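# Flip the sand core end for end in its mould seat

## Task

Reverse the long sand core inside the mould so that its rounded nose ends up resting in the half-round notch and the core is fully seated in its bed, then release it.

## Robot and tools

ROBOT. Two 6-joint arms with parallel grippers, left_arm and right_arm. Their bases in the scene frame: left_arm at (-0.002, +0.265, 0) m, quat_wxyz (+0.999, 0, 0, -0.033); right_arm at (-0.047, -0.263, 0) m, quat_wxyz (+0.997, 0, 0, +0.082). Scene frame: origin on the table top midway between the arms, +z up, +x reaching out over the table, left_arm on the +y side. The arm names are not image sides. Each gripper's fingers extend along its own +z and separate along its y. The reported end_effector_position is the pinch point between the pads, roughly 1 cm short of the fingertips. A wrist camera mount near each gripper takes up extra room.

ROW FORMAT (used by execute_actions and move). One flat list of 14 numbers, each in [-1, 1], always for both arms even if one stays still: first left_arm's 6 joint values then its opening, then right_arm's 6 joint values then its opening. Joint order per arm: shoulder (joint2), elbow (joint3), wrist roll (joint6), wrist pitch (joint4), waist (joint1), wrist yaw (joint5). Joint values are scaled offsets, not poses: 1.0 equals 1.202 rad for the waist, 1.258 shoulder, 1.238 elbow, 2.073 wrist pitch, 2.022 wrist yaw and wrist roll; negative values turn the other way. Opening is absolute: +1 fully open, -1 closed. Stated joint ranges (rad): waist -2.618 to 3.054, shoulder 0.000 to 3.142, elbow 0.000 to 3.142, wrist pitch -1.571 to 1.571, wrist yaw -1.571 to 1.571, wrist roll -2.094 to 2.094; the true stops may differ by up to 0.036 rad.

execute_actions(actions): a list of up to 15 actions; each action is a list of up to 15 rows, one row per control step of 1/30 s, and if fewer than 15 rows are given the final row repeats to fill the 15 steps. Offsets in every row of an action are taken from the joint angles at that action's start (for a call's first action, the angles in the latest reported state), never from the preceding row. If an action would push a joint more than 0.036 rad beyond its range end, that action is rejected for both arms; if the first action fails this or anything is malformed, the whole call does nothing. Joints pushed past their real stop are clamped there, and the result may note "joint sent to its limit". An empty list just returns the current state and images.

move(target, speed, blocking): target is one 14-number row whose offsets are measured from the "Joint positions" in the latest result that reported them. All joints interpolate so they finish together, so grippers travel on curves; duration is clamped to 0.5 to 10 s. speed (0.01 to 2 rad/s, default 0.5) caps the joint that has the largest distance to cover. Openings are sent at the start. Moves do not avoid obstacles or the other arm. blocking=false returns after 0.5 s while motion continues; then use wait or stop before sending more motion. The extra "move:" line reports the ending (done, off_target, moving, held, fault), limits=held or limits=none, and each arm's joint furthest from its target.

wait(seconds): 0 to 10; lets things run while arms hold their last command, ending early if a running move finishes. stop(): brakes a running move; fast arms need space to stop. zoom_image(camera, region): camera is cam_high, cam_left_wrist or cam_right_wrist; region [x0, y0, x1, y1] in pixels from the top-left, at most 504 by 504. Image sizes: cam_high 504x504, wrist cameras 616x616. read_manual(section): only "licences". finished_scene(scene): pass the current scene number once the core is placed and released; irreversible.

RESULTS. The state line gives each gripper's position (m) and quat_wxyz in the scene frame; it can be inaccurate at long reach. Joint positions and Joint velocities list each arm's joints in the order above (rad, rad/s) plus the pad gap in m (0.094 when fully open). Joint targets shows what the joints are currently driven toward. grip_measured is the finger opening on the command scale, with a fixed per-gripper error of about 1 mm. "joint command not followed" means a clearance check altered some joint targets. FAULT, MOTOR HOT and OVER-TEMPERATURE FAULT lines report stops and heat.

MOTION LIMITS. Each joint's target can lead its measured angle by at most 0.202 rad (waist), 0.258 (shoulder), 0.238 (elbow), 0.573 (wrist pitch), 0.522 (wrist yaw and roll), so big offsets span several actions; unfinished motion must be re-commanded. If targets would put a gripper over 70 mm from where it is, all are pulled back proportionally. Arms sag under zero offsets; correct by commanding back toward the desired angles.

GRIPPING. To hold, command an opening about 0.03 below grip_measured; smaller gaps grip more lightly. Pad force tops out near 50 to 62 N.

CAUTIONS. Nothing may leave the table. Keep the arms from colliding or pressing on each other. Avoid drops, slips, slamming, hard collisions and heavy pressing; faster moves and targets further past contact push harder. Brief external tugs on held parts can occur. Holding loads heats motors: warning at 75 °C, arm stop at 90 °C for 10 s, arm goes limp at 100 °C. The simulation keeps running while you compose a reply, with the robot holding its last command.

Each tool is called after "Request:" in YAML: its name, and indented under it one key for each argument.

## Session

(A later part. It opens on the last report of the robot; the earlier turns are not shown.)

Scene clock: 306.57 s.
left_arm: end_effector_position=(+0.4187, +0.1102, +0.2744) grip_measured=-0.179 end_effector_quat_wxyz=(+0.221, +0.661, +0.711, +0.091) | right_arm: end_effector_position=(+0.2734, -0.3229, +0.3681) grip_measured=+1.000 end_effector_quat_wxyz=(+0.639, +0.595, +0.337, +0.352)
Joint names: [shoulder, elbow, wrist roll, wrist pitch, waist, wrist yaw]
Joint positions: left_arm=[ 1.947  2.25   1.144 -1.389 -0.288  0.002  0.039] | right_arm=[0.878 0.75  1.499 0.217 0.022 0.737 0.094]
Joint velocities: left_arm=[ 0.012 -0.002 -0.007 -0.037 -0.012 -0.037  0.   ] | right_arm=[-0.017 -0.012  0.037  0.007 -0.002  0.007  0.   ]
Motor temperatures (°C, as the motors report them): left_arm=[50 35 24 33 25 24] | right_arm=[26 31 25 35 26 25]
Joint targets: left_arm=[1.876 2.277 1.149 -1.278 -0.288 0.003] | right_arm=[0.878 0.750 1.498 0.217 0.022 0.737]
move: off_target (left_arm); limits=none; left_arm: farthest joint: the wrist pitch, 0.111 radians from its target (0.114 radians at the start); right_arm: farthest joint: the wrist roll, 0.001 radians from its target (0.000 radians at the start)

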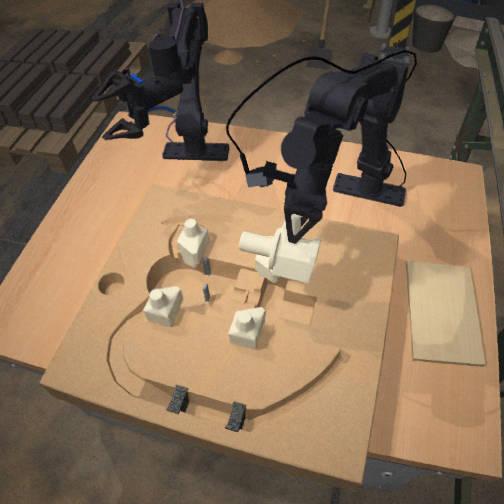

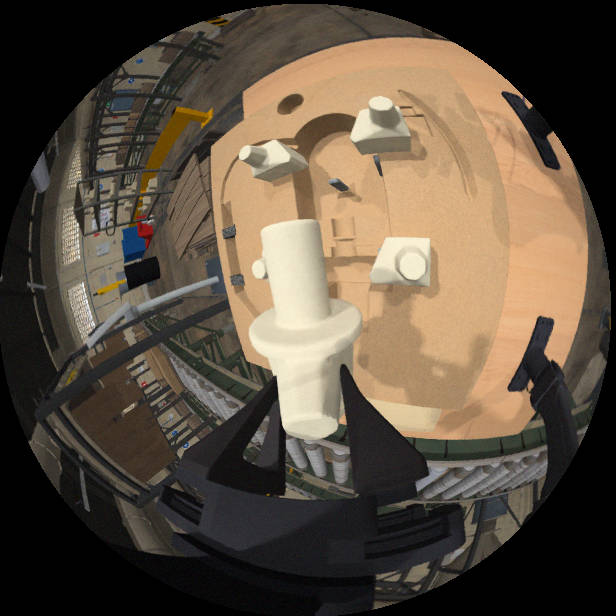

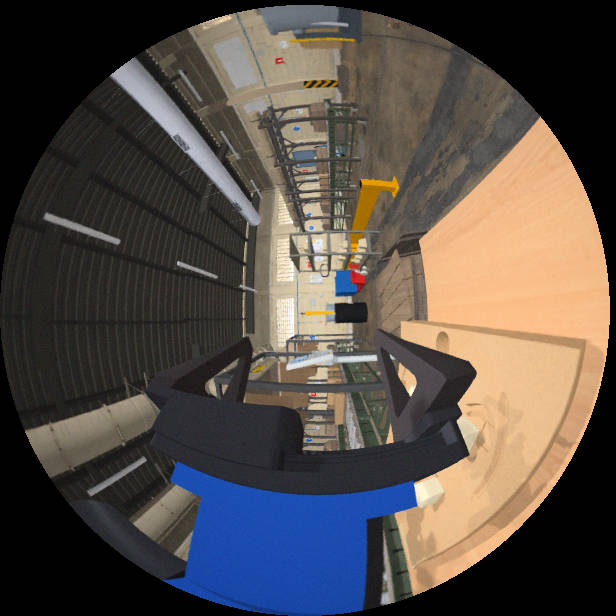

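Request:
move:
  target: [0.112,0.112,0.055,-0.068,0.095,0,-0.21,0,0,0,0,0,0,1]
  speed: 0.15

Request:
zoom_image:
  camera: "cam_high"
  region: [190, 190, 370, 350]

Scene clock: 334.73 s.
left_arm: end_effector_position=(+0.4247, +0.1606, +0.2088) grip_measured=-0.179 end_effector_quat_wxyz=(+0.093, +0.675, +0.730, +0.055) | right_arm: end_effector_position=(+0.2734, -0.3229, +0.3681) grip_measured=+1.000 end_effector_quat_wxyz=(+0.639, +0.595, +0.336, +0.353)
Joint names: [shoulder, elbow, wrist roll, wrist pitch, waist, wrist yaw]
Joint positions: left_arm=[ 2.123  2.327  1.248 -1.558 -0.178 -0.006  0.039] | right_arm=[0.878 0.75  1.5   0.217 0.022 0.737 0.094]
Joint velocities: left_arm=[ 0.012  0.017 -0.051 -0.007 -0.002  0.037 -0.   ] | right_arm=[-0.017  0.007 -0.037  0.007  0.007 -0.022  0.   ]
Motor temperatures (°C, as the motors report them): left_arm=[52 36 24 35 25 24] | right_arm=[26 31 25 35 26 25]
Joint targets: left_arm=[2.088 2.388 1.255 -1.530 -0.173 0.002] | right_arm=[0.878 0.750 1.499 0.217 0.022 0.737]
move: off_target (left_arm); limits=none; left_arm: farthest joint: the elbow, 0.062 radians from its target (0.139 radians at the start); right_arm: farthest joint: the wrist roll, 0.001 radians from its target (0.000 radians at the start)

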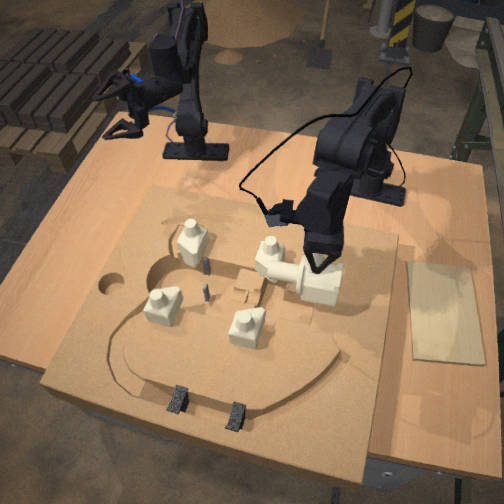

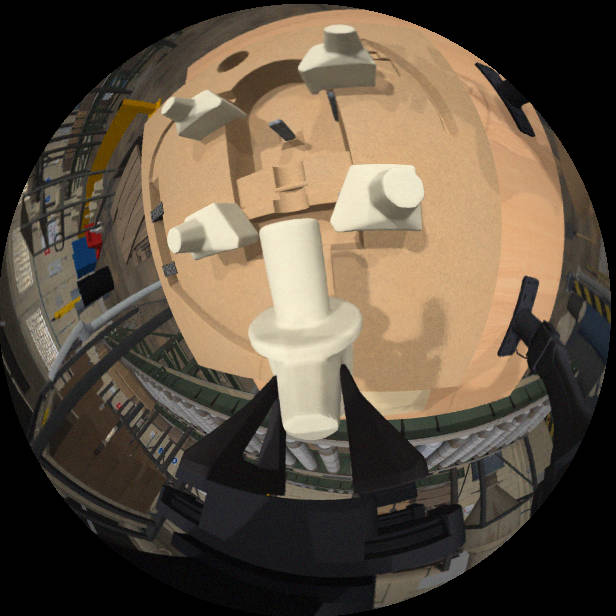

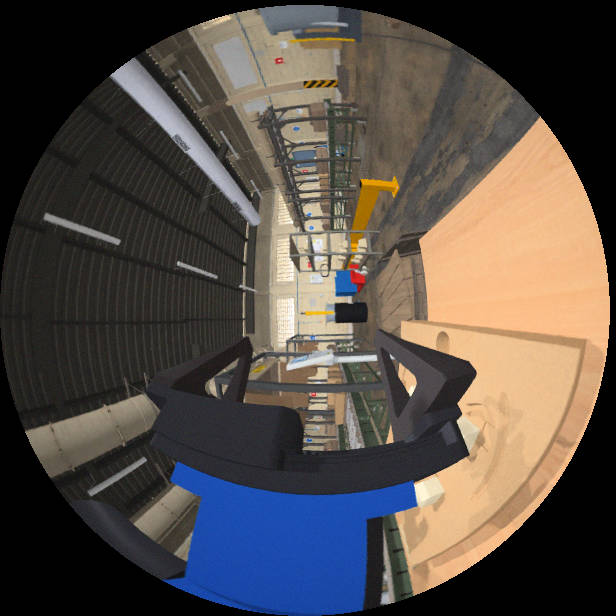

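Region (190, 190, 370, 350) of cam_high's 504x504 image, scaled by 2.800, with more detail than that image has.

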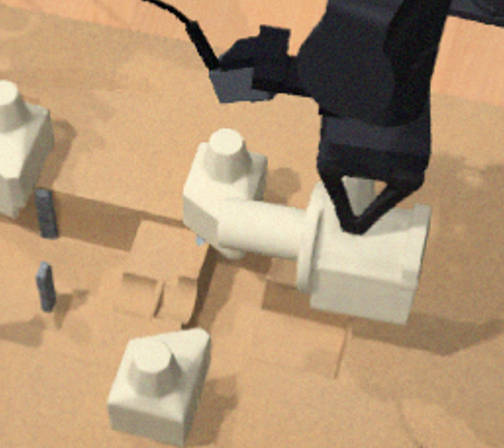

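Request:
move:
  target: [-0.034,0.079,-0.032,0.055,-0.067,0,-0.21,0,0,0,0,0,0,1]
  speed: 0.08

Request:
zoom_image:
  camera: "cam_high"
  region: [190, 190, 370, 350]

Scene clock: 354.40 s.
left_arm: end_effector_position=(+0.4350, +0.1242, +0.2082) grip_measured=-0.179 end_effector_quat_wxyz=(+0.119, +0.680, +0.721, +0.062) | right_arm: end_effector_position=(+0.2734, -0.3229, +0.3681) grip_measured=+1.000 end_effector_quat_wxyz=(+0.639, +0.595, +0.336, +0.353)
Joint names: [shoulder, elbow, wrist roll, wrist pitch, waist, wrist yaw]
Joint positions: left_arm=[ 2.157  2.364  1.195 -1.509 -0.251 -0.011  0.039] | right_arm=[0.878 0.75  1.501 0.217 0.022 0.737 0.094]
Joint velocities: left_arm=[ 0.007  0.002 -0.022 -0.095  0.007 -0.007 -0.001] | right_arm=[-0.012 -0.012 -0.037 -0.007 -0.007 -0.051  0.   ]
Motor temperatures (°C, as the motors report them): left_arm=[52 38 24 33 25 24] | right_arm=[26 31 25 35 26 25]
Joint targets: left_arm=[2.081 2.424 1.184 -1.444 -0.259 -0.007] | right_arm=[0.878 0.750 1.500 0.217 0.022 0.737]
move: off_target (left_arm); limits=none; left_arm: farthest joint: the shoulder, 0.077 radians from its target (0.043 radians at the start); right_arm: farthest joint: the wrist roll, 0.001 radians from its target (0.000 radians at the start)

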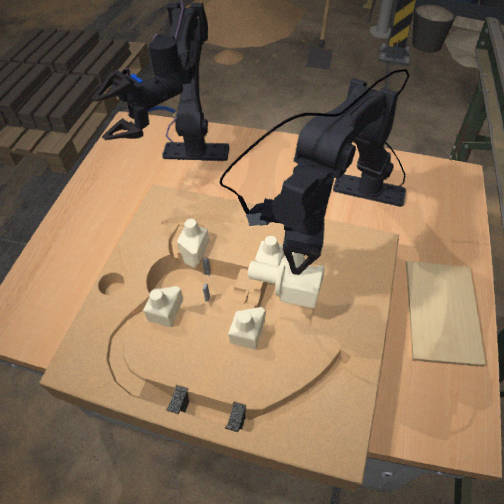

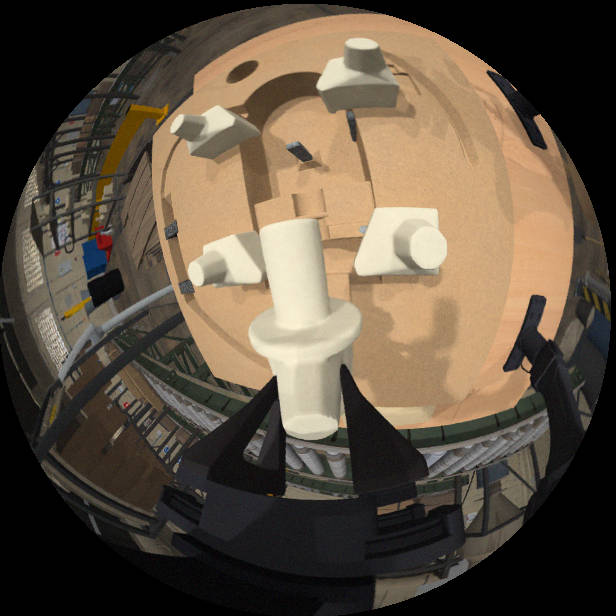

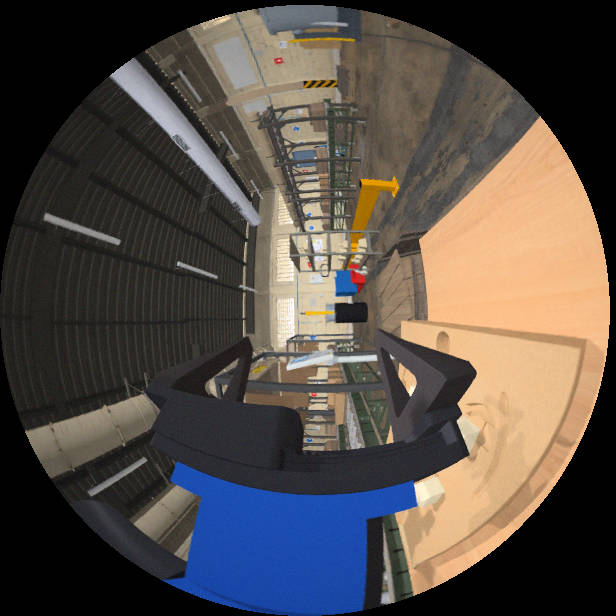

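Region (190, 190, 370, 350) of cam_high's 504x504 image, scaled by 2.800, with more detail than that image has.

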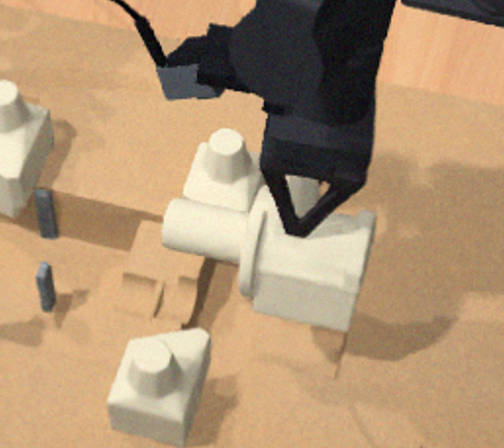

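Request:
move:
  target: [0.058,0.098,-0.004,-0.015,0,0.005,-0.21,0,0,0,0,0,0,1]
  speed: 0.07

Request:
zoom_image:
  camera: "cam_high"
  region: [190, 190, 370, 350]

Request:
zoom_image:
  camera: "cam_left_wrist"
  region: [170, 130, 450, 410]

Scene clock: 373.60 s.
left_arm: end_effector_position=(+0.4392, +0.1228, +0.1757) grip_measured=-0.179 end_effector_quat_wxyz=(+0.077, +0.683, +0.725, +0.042) | right_arm: end_effector_position=(+0.2734, -0.3229, +0.3681) grip_measured=+1.000 end_effector_quat_wxyz=(+0.639, +0.595, +0.336, +0.354)
Joint names: [shoulder, elbow, wrist roll, wrist pitch, waist, wrist yaw]
Joint positions: left_arm=[ 2.264  2.426  1.195 -1.558 -0.251 -0.011  0.039] | right_arm=[0.878 0.75  1.502 0.217 0.022 0.737 0.094]
Joint velocities: left_arm=[-0.017 -0.012 -0.022 -0.037  0.017 -0.007 -0.   ] | right_arm=[ 0.002 -0.002  0.037 -0.007 -0.002  0.051  0.   ]
Motor temperatures (°C, as the motors report them): left_arm=[57 39 24 33 25 24] | right_arm=[26 31 25 35 26 25]
Joint targets: left_arm=[2.230 2.486 1.187 -1.540 -0.251 -0.000] | right_arm=[0.878 0.750 1.501 0.217 0.022 0.737]
move: off_target (left_arm); limits=none; left_arm: farthest joint: the elbow, 0.059 radians from its target (0.121 radians at the start); right_arm: farthest joint: the wrist roll, 0.001 radians from its target (0.000 radians at the start)

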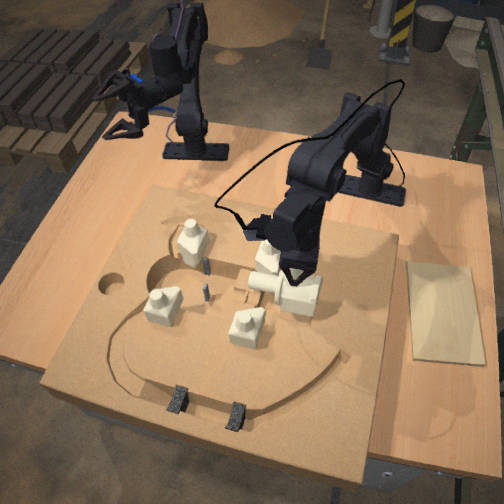

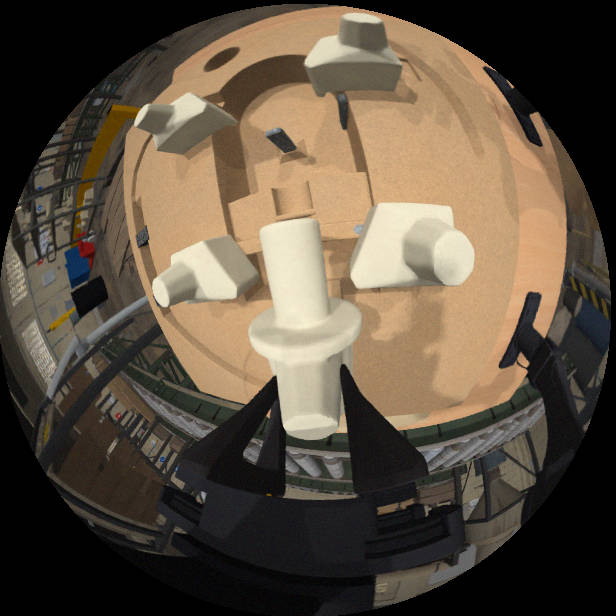

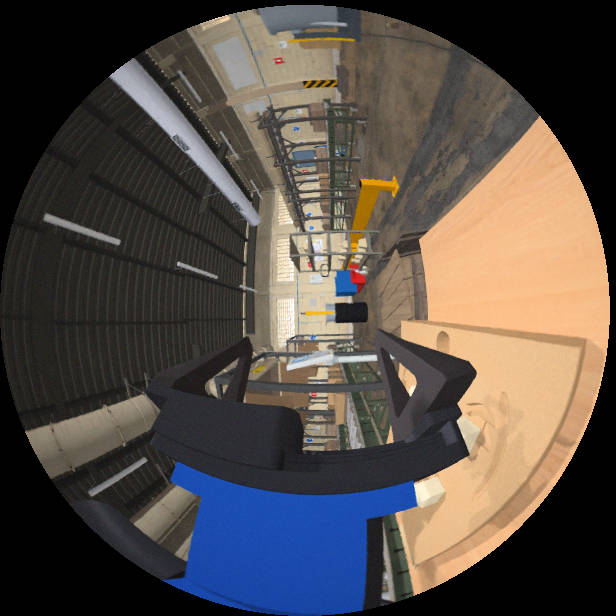

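Region (190, 190, 370, 350) of cam_high's 504x504 image, scaled by 2.800, with more detail than that image has.

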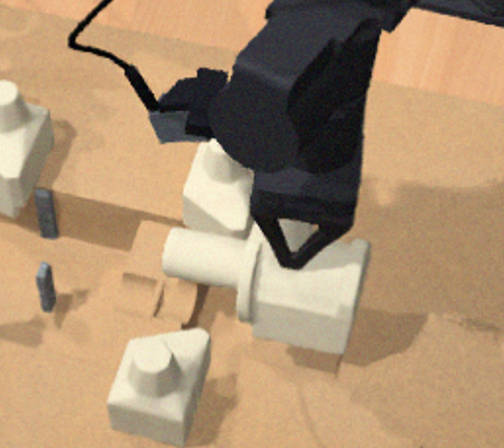

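Region (170, 130, 450, 410) of cam_left_wrist's 616x616 image, scaled by 1.800, with more detail than that image has.

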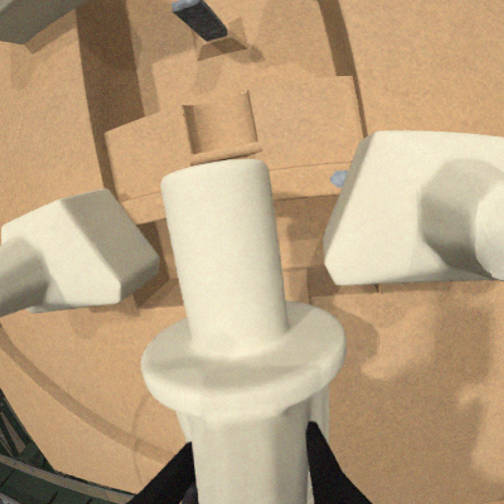

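Request:
move:
  target: [0.024,0.072,-0.006,0.008,-0.013,0.005,-0.21,0,0,0,0,0,0,1]
  speed: 0.05

Request:
zoom_image:
  camera: "cam_high"
  region: [190, 190, 370, 350]

Request:
zoom_image:
  camera: "cam_left_wrist"
  region: [170, 130, 450, 410]

Scene clock: 394.40 s.
left_arm: end_effector_position=(+0.4415, +0.1174, +0.1612) grip_measured=-0.179 end_effector_quat_wxyz=(+0.063, +0.683, +0.727, +0.032) | right_arm: end_effector_position=(+0.2734, -0.3229, +0.3681) grip_measured=+1.000 end_effector_quat_wxyz=(+0.639, +0.595, +0.335, +0.354)
Joint names: [shoulder, elbow, wrist roll, wrist pitch, waist, wrist yaw]
Joint positions: left_arm=[ 2.316  2.46   1.184 -1.574 -0.259 -0.006  0.039] | right_arm=[0.878 0.75  1.503 0.217 0.022 0.737 0.094]
Joint velocities: left_arm=[ 0.007  0.007  0.037  0.037 -0.002  0.007 -0.   ] | right_arm=[ 0.002 -0.002  0.066 -0.022 -0.007 -0.081  0.   ]
Motor temperatures (°C, as the motors report them): left_arm=[55 39 24 31 25 24] | right_arm=[26 31 25 36 26 25]
Joint targets: left_arm=[2.294 2.515 1.183 -1.542 -0.267 -0.001] | right_arm=[0.878 0.750 1.502 0.217 0.022 0.737]
move: off_target (left_arm); limits=none; left_arm: farthest joint: the elbow, 0.055 radians from its target (0.089 radians at the start); right_arm: farthest joint: the wrist roll, 0.001 radians from its target (0.000 radians at the start)

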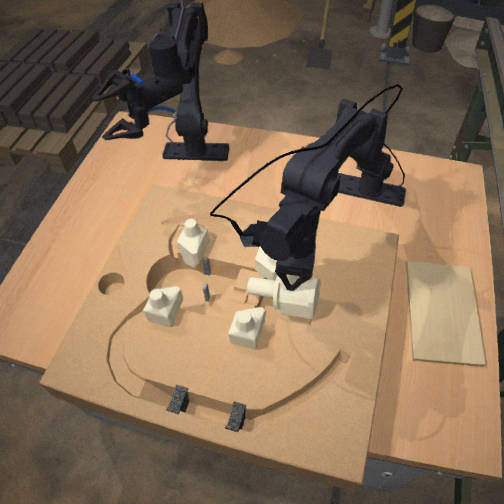

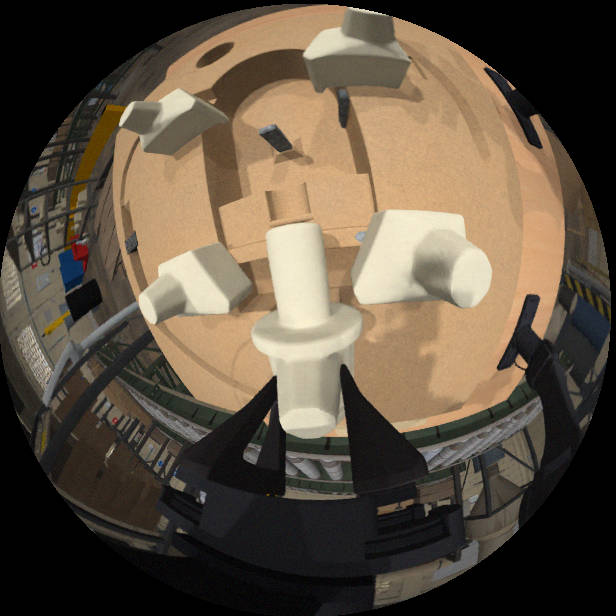

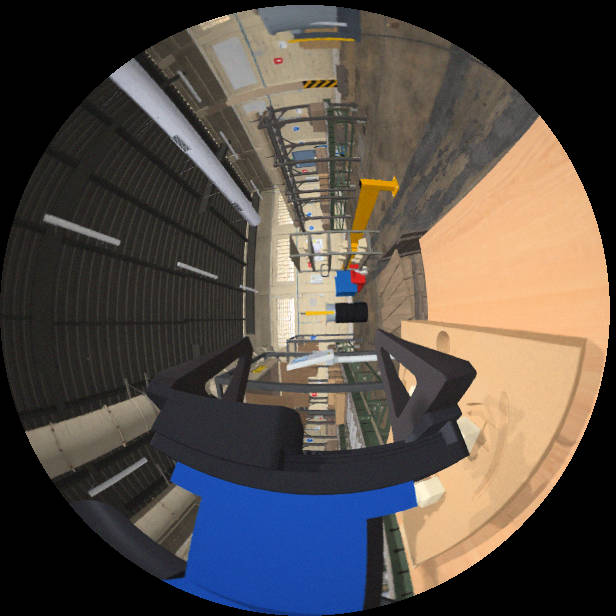

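Region (190, 190, 370, 350) of cam_high's 504x504 image, scaled by 2.800, with more detail than that image has.

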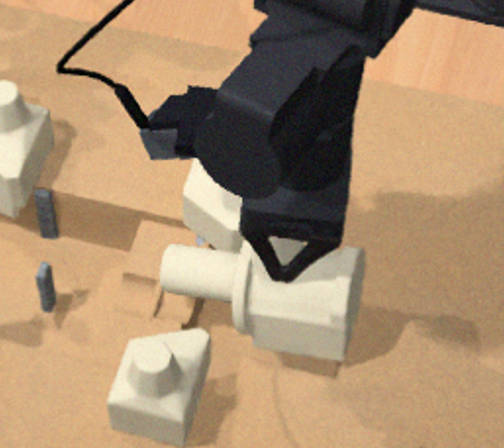

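Region (170, 130, 450, 410) of cam_left_wrist's 616x616 image, scaled by 1.800, with more detail than that image has.

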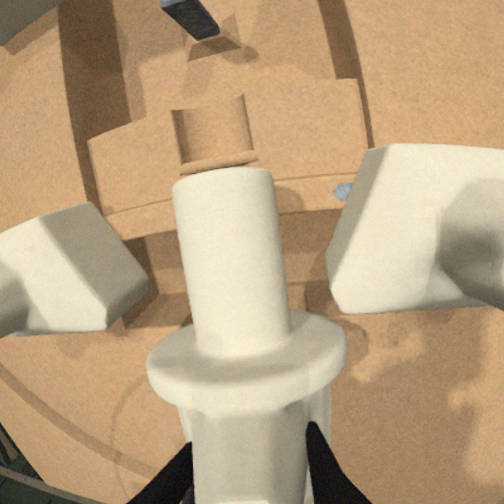

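Request:
move:
  target: [-0.032,0.1,-0.012,0.02,-0.015,0.003,-0.21,0,0,0,0,0,0,1]
  speed: 0.05

Request:
zoom_image:
  camera: "cam_high"
  region: [190, 190, 370, 350]

Request:
zoom_image:
  camera: "cam_left_wrist"
  region: [170, 130, 450, 410]

Scene clock: 412.40 s.
left_arm: end_effector_position=(+0.4496, +0.1111, +0.1762) grip_measured=-0.179 end_effector_quat_wxyz=(+0.089, +0.679, +0.727, +0.045) | right_arm: end_effector_position=(+0.2734, -0.3229, +0.3681) grip_measured=+1.000 end_effector_quat_wxyz=(+0.638, +0.595, +0.335, +0.354)
Joint names: [shoulder, elbow, wrist roll, wrist pitch, waist, wrist yaw]
Joint positions: left_arm=[ 2.322  2.525  1.17  -1.574 -0.267 -0.01   0.039] | right_arm=[0.878 0.75  1.505 0.217 0.022 0.737 0.094]
Joint velocities: left_arm=[-0.007 -0.002  0.022  0.022 -0.007 -0.051 -0.   ] | right_arm=[ 0.002 -0.017 -0.022  0.007  0.002  0.051  0.   ]
Motor temperatures (°C, as the motors report them): left_arm=[55 40 24 31 25 24] | right_arm=[26 32 25 36 26 25]
Joint targets: left_arm=[2.276 2.584 1.160 -1.532 -0.277 0.000] | right_arm=[0.878 0.750 1.503 0.217 0.022 0.737]
move: off_target (left_arm); limits=none; left_arm: farthest joint: the elbow, 0.058 radians from its target (0.124 radians at the start); right_arm: farthest joint: the wrist roll, 0.002 radians from its target (0.000 radians at the start)

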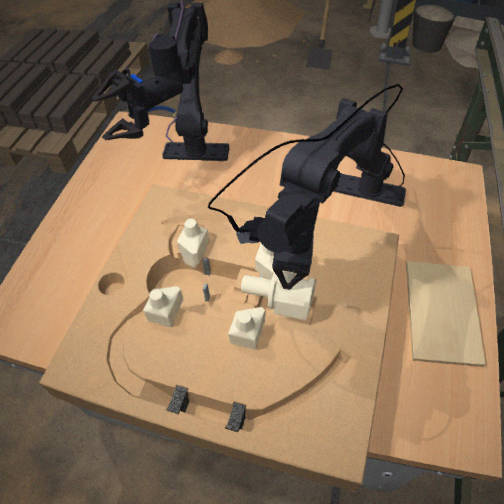

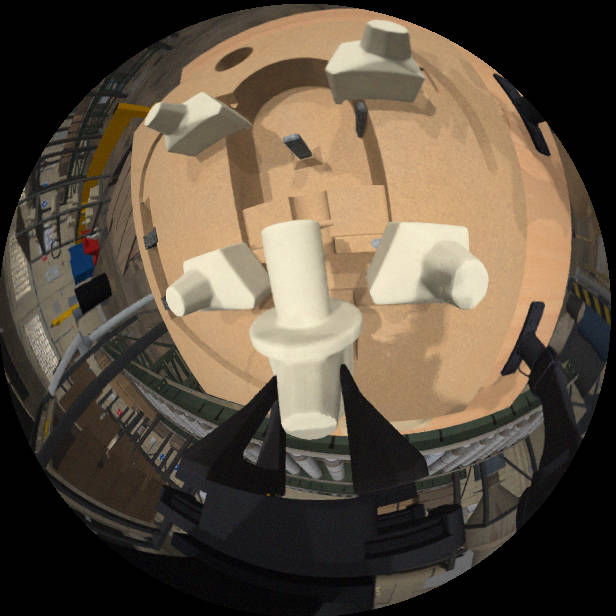

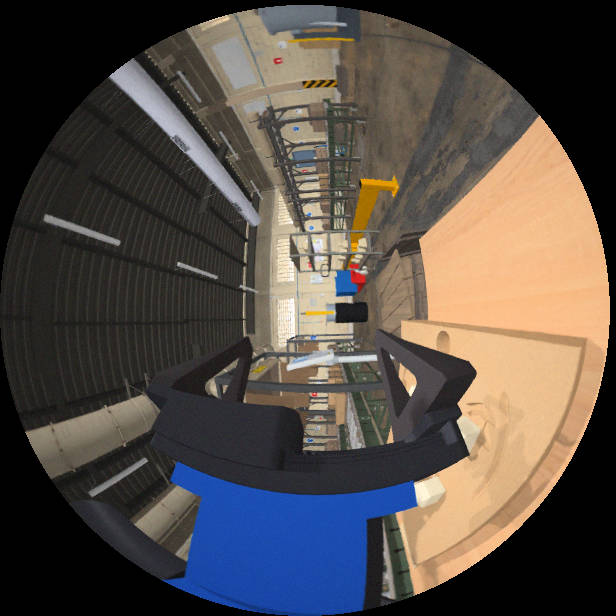

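Region (190, 190, 370, 350) of cam_high's 504x504 image, scaled by 2.800, with more detail than that image has.

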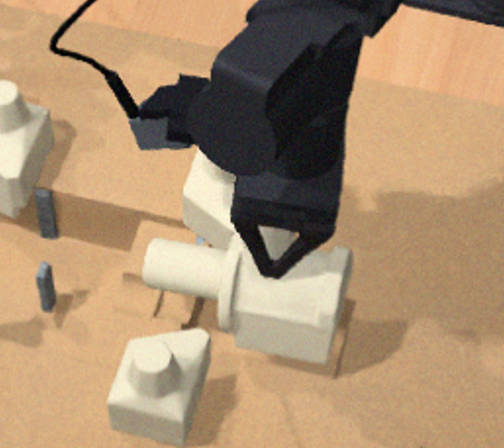

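Region (170, 130, 450, 410) of cam_left_wrist's 616x616 image, scaled by 1.800, with more detail than that image has.

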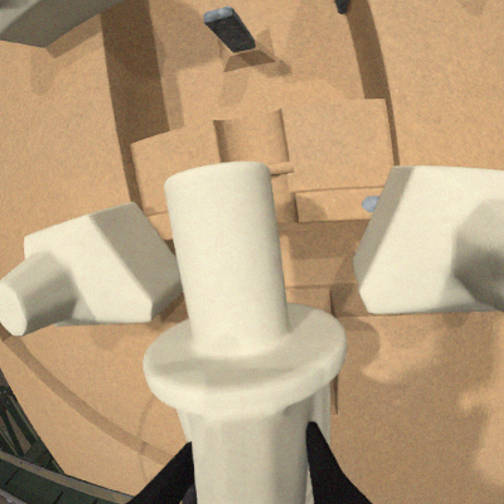

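Request:
move:
  target: [-0.01,-0.015,0,0.02,0.005,0.003,-0.21,0,0,0,0,0,0,1]
  speed: 0.03

Request:
zoom_image:
  camera: "cam_high"
  region: [190, 190, 370, 350]

Request:
zoom_image:
  camera: "cam_left_wrist"
  region: [170, 130, 450, 410]

Scene clock: 439.07 s.
left_arm: end_effector_position=(+0.4506, +0.1118, +0.1582) grip_measured=-0.179 end_effector_quat_wxyz=(+0.069, +0.681, +0.728, +0.039) | right_arm: end_effector_position=(+0.2734, -0.3229, +0.3681) grip_measured=+1.000 end_effector_quat_wxyz=(+0.638, +0.596, +0.335, +0.355)
Joint names: [shoulder, elbow, wrist roll, wrist pitch, waist, wrist yaw]
Joint positions: left_arm=[ 2.358  2.519  1.17  -1.574 -0.267 -0.015  0.039] | right_arm=[0.878 0.75  1.506 0.217 0.022 0.737 0.094]
Joint velocities: left_arm=[ 0.012  0.012  0.11  -0.022  0.017  0.007 -0.001] | right_arm=[ 0.002  0.002 -0.007  0.037 -0.007 -0.007  0.   ]
Motor temperatures (°C, as the motors report them): left_arm=[60 40 24 31 25 24] | right_arm=[26 32 25 36 26 25]
Joint targets: left_arm=[2.310 2.507 1.170 -1.532 -0.261 -0.004] | right_arm=[0.878 0.750 1.505 0.217 0.022 0.737]
move: off_target (left_arm); limits=none; left_arm: farthest joint: the shoulder, 0.048 radians from its target (0.013 radians at the start); right_arm: farthest joint: the wrist roll, 0.001 radians from its target (0.000 radians at the start)

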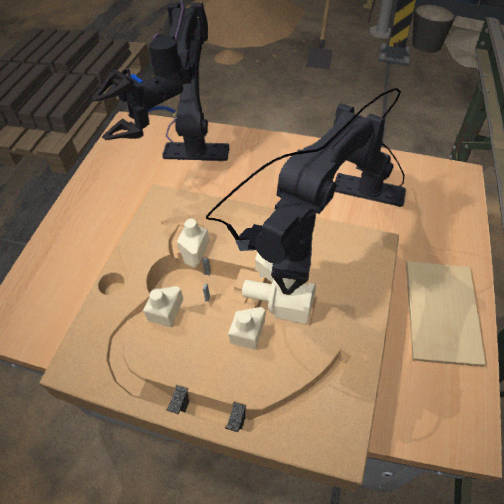

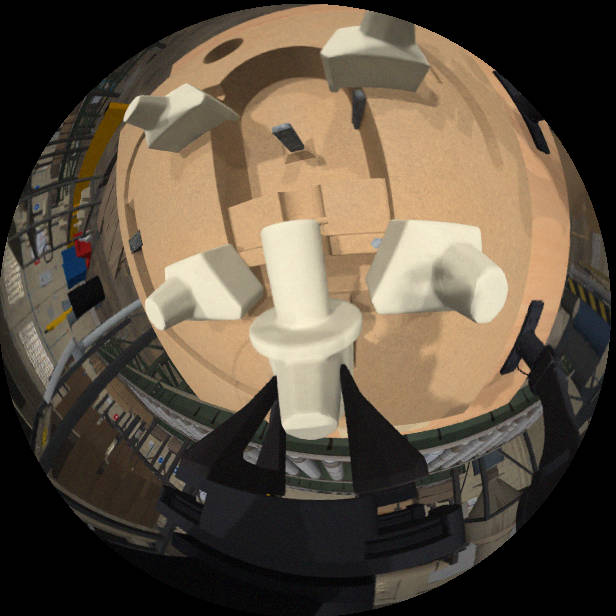

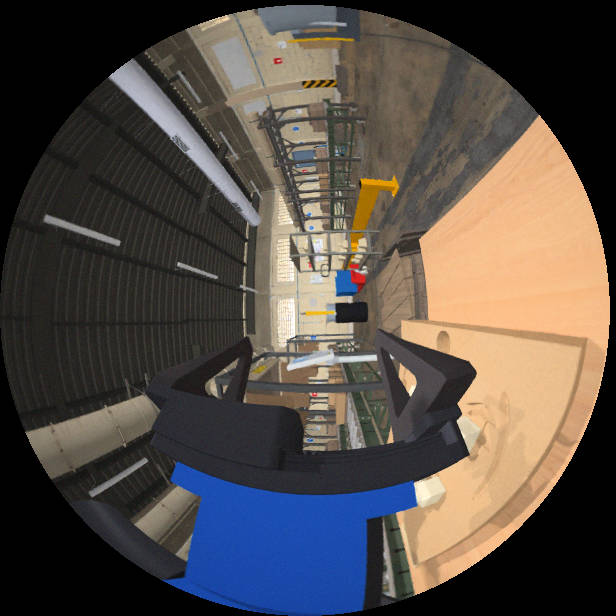

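Region (190, 190, 370, 350) of cam_high's 504x504 image, scaled by 2.800, with more detail than that image has.

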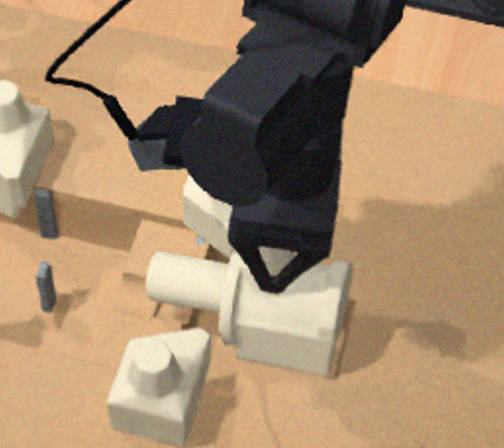

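Region (170, 130, 450, 410) of cam_left_wrist's 616x616 image, scaled by 1.800, with more detail than that image has.

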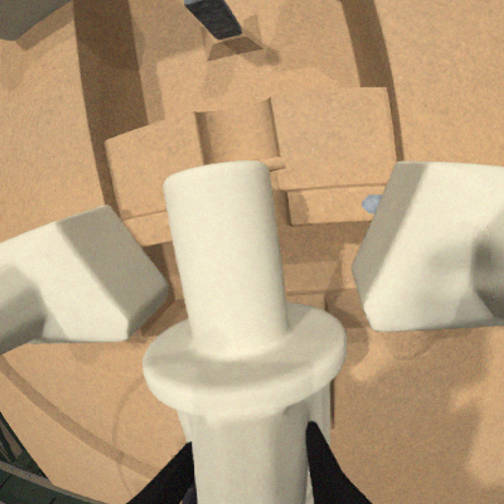

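Request:
move:
  target: [-0.02,-0.03,0,0.015,0.003,0.003,-0.21,0,0,0,0,0,0,1]
  speed: 0.03

Request:
zoom_image:
  camera: "cam_high"
  region: [190, 190, 370, 350]

Request:
zoom_image:
  camera: "cam_left_wrist"
  region: [170, 130, 450, 410]

Scene clock: 451.43 s.
left_arm: end_effector_position=(+0.4498, +0.1132, +0.1566) grip_measured=-0.179 end_effector_quat_wxyz=(+0.065, +0.681, +0.729, +0.041) | right_arm: end_effector_position=(+0.2734, -0.3229, +0.3681) grip_measured=+1.000 end_effector_quat_wxyz=(+0.638, +0.596, +0.334, +0.355)
Joint names: [shoulder, elbow, wrist roll, wrist pitch, waist, wrist yaw]
Joint positions: left_arm=[ 2.353  2.504  1.17  -1.569 -0.267 -0.021  0.039] | right_arm=[0.878 0.75  1.507 0.217 0.022 0.737 0.094]
Joint velocities: left_arm=[ 0.002 -0.002  0.051  0.022 -0.002  0.022  0.   ] | right_arm=[-0.007  0.002  0.037  0.022 -0.002 -0.007  0.   ]
Motor temperatures (°C, as the motors report them): left_arm=[61 37 24 31 25 24] | right_arm=[26 32 25 36 26 25]
Joint targets: left_arm=[2.333 2.482 1.170 -1.543 -0.264 -0.009] | right_arm=[0.878 0.750 1.506 0.217 0.022 0.737]
move: off_target (left_arm); limits=none; left_arm: farthest joint: the wrist pitch, 0.026 radians from its target (0.031 radians at the start); right_arm: farthest joint: the wrist roll, 0.001 radians from its target (0.000 radians at the start)

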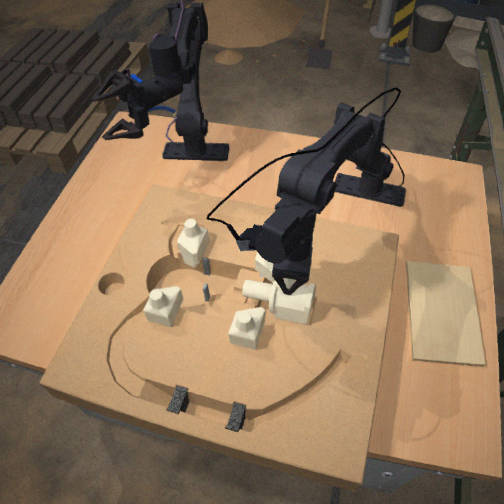

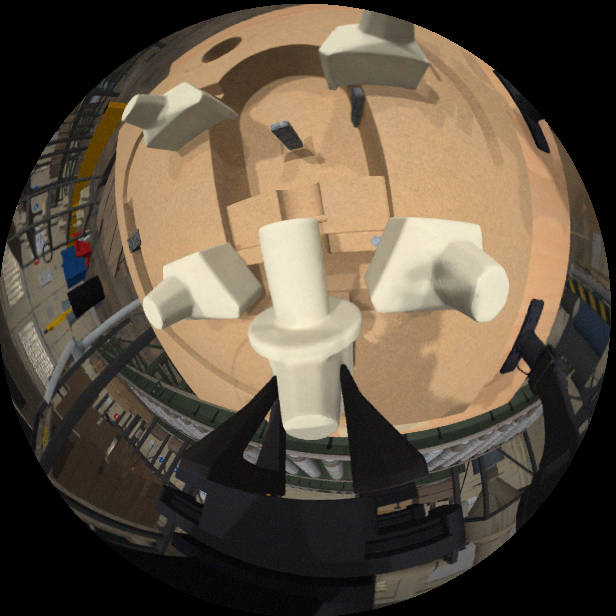

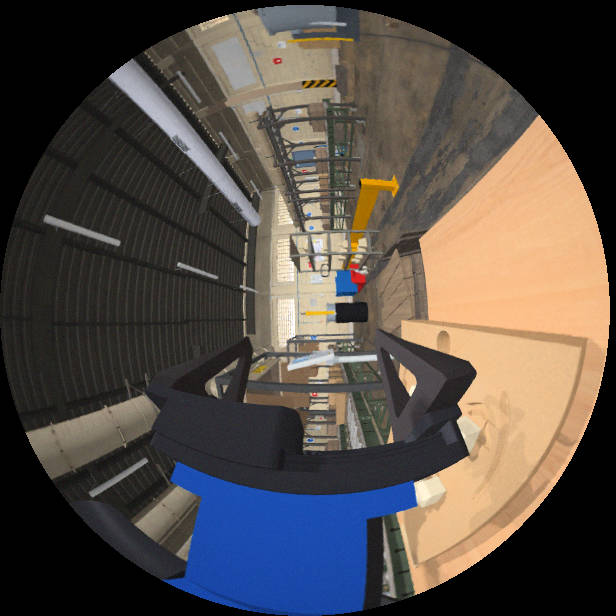

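Region (190, 190, 370, 350) of cam_high's 504x504 image, scaled by 2.800, with more detail than that image has.

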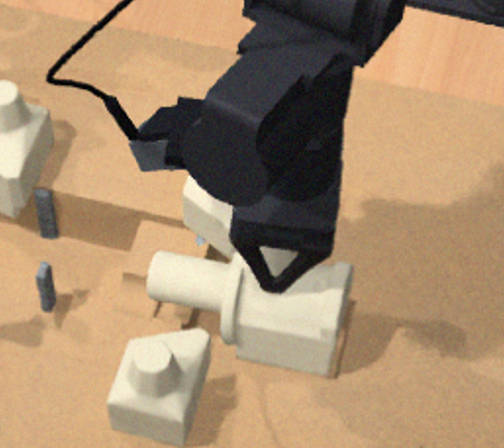

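Region (170, 130, 450, 410) of cam_left_wrist's 616x616 image, scaled by 1.800, with more detail than that image has.

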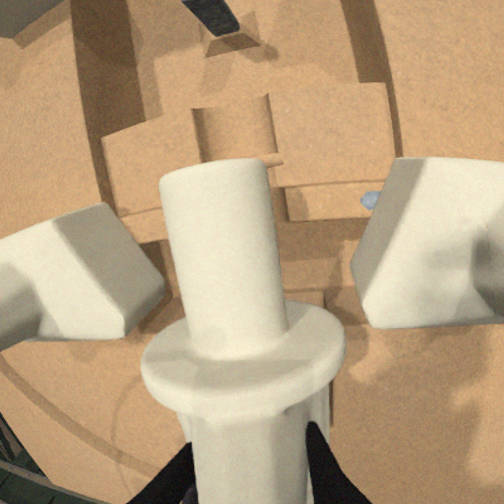

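Request:
move:
  target: [-0.066,-0.04,0.02,0.01,-0.019,0.006,-0.21,0,0,0,0,0,0,1]
  speed: 0.04

Request:
zoom_image:
  camera: "cam_high"
  region: [190, 190, 370, 350]

Request:
zoom_image:
  camera: "cam_left_wrist"
  region: [170, 130, 450, 410]

Scene clock: 487.90 s.
left_arm: end_effector_position=(+0.4492, +0.1121, +0.1578) grip_measured=-0.179 end_effector_quat_wxyz=(+0.068, +0.693, +0.716, +0.049) | right_arm: end_effector_position=(+0.2734, -0.3229, +0.3681) grip_measured=+1.000 end_effector_quat_wxyz=(+0.638, +0.596, +0.334, +0.356)
Joint names: [shoulder, elbow, wrist roll, wrist pitch, waist, wrist yaw]
Joint positions: left_arm=[ 2.327  2.462  1.2   -1.54  -0.274 -0.032  0.039] | right_arm=[0.878 0.75  1.508 0.217 0.022 0.737 0.094]
Joint velocities: left_arm=[-0.012  0.002  0.022 -0.037  0.007 -0.037 -0.001] | right_arm=[ 0.012  0.007  0.066 -0.037 -0.017  0.022  0.   ]
Motor temperatures (°C, as the motors report them): left_arm=[60 34 24 30 25 24] | right_arm=[26 32 25 36 26 25]
Joint targets: left_arm=[2.270 2.455 1.211 -1.548 -0.290 -0.009] | right_arm=[0.878 0.750 1.507 0.217 0.022 0.737]
move: off_target (left_arm); limits=none; left_arm: farthest joint: the shoulder, 0.058 radians from its target (0.083 radians at the start); right_arm: farthest joint: the wrist roll, 0.001 radians from its target (0.000 radians at the start)

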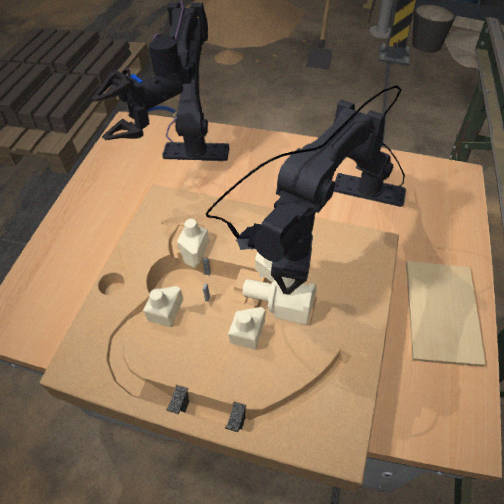

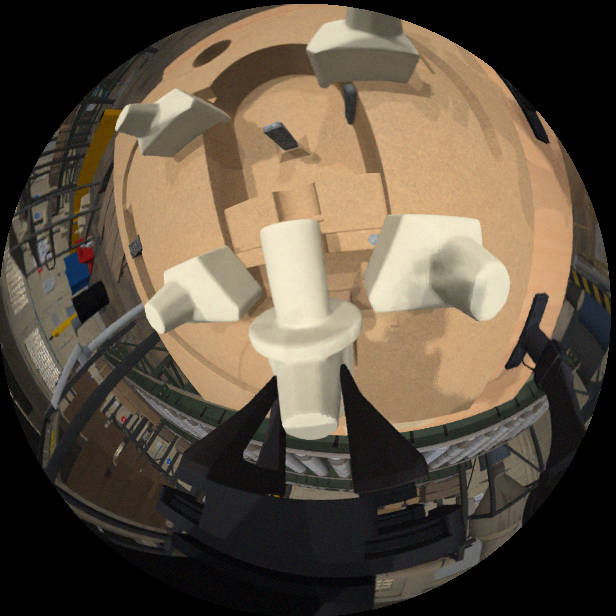

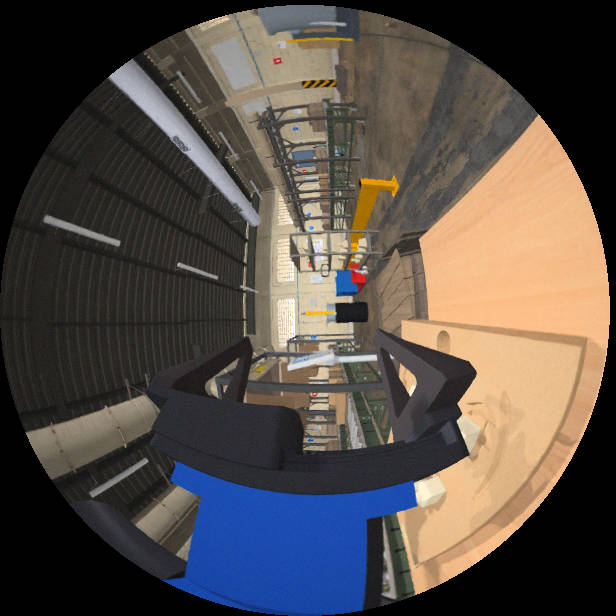

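Region (190, 190, 370, 350) of cam_high's 504x504 image, scaled by 2.800, with more detail than that image has.

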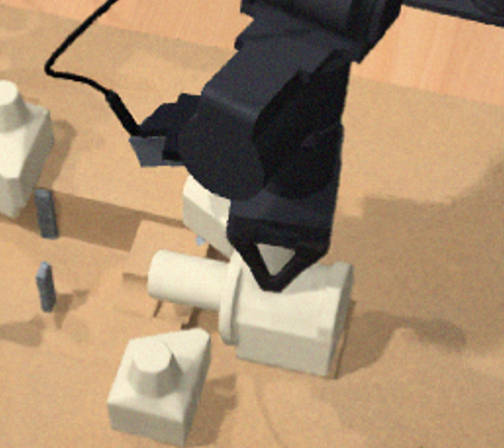

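Region (170, 130, 450, 410) of cam_left_wrist's 616x616 image, scaled by 1.800, with more detail than that image has.

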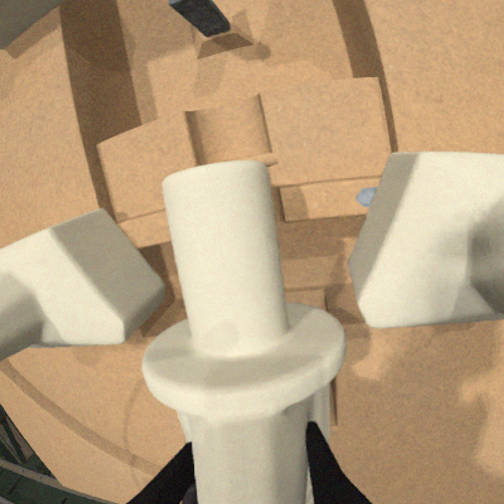

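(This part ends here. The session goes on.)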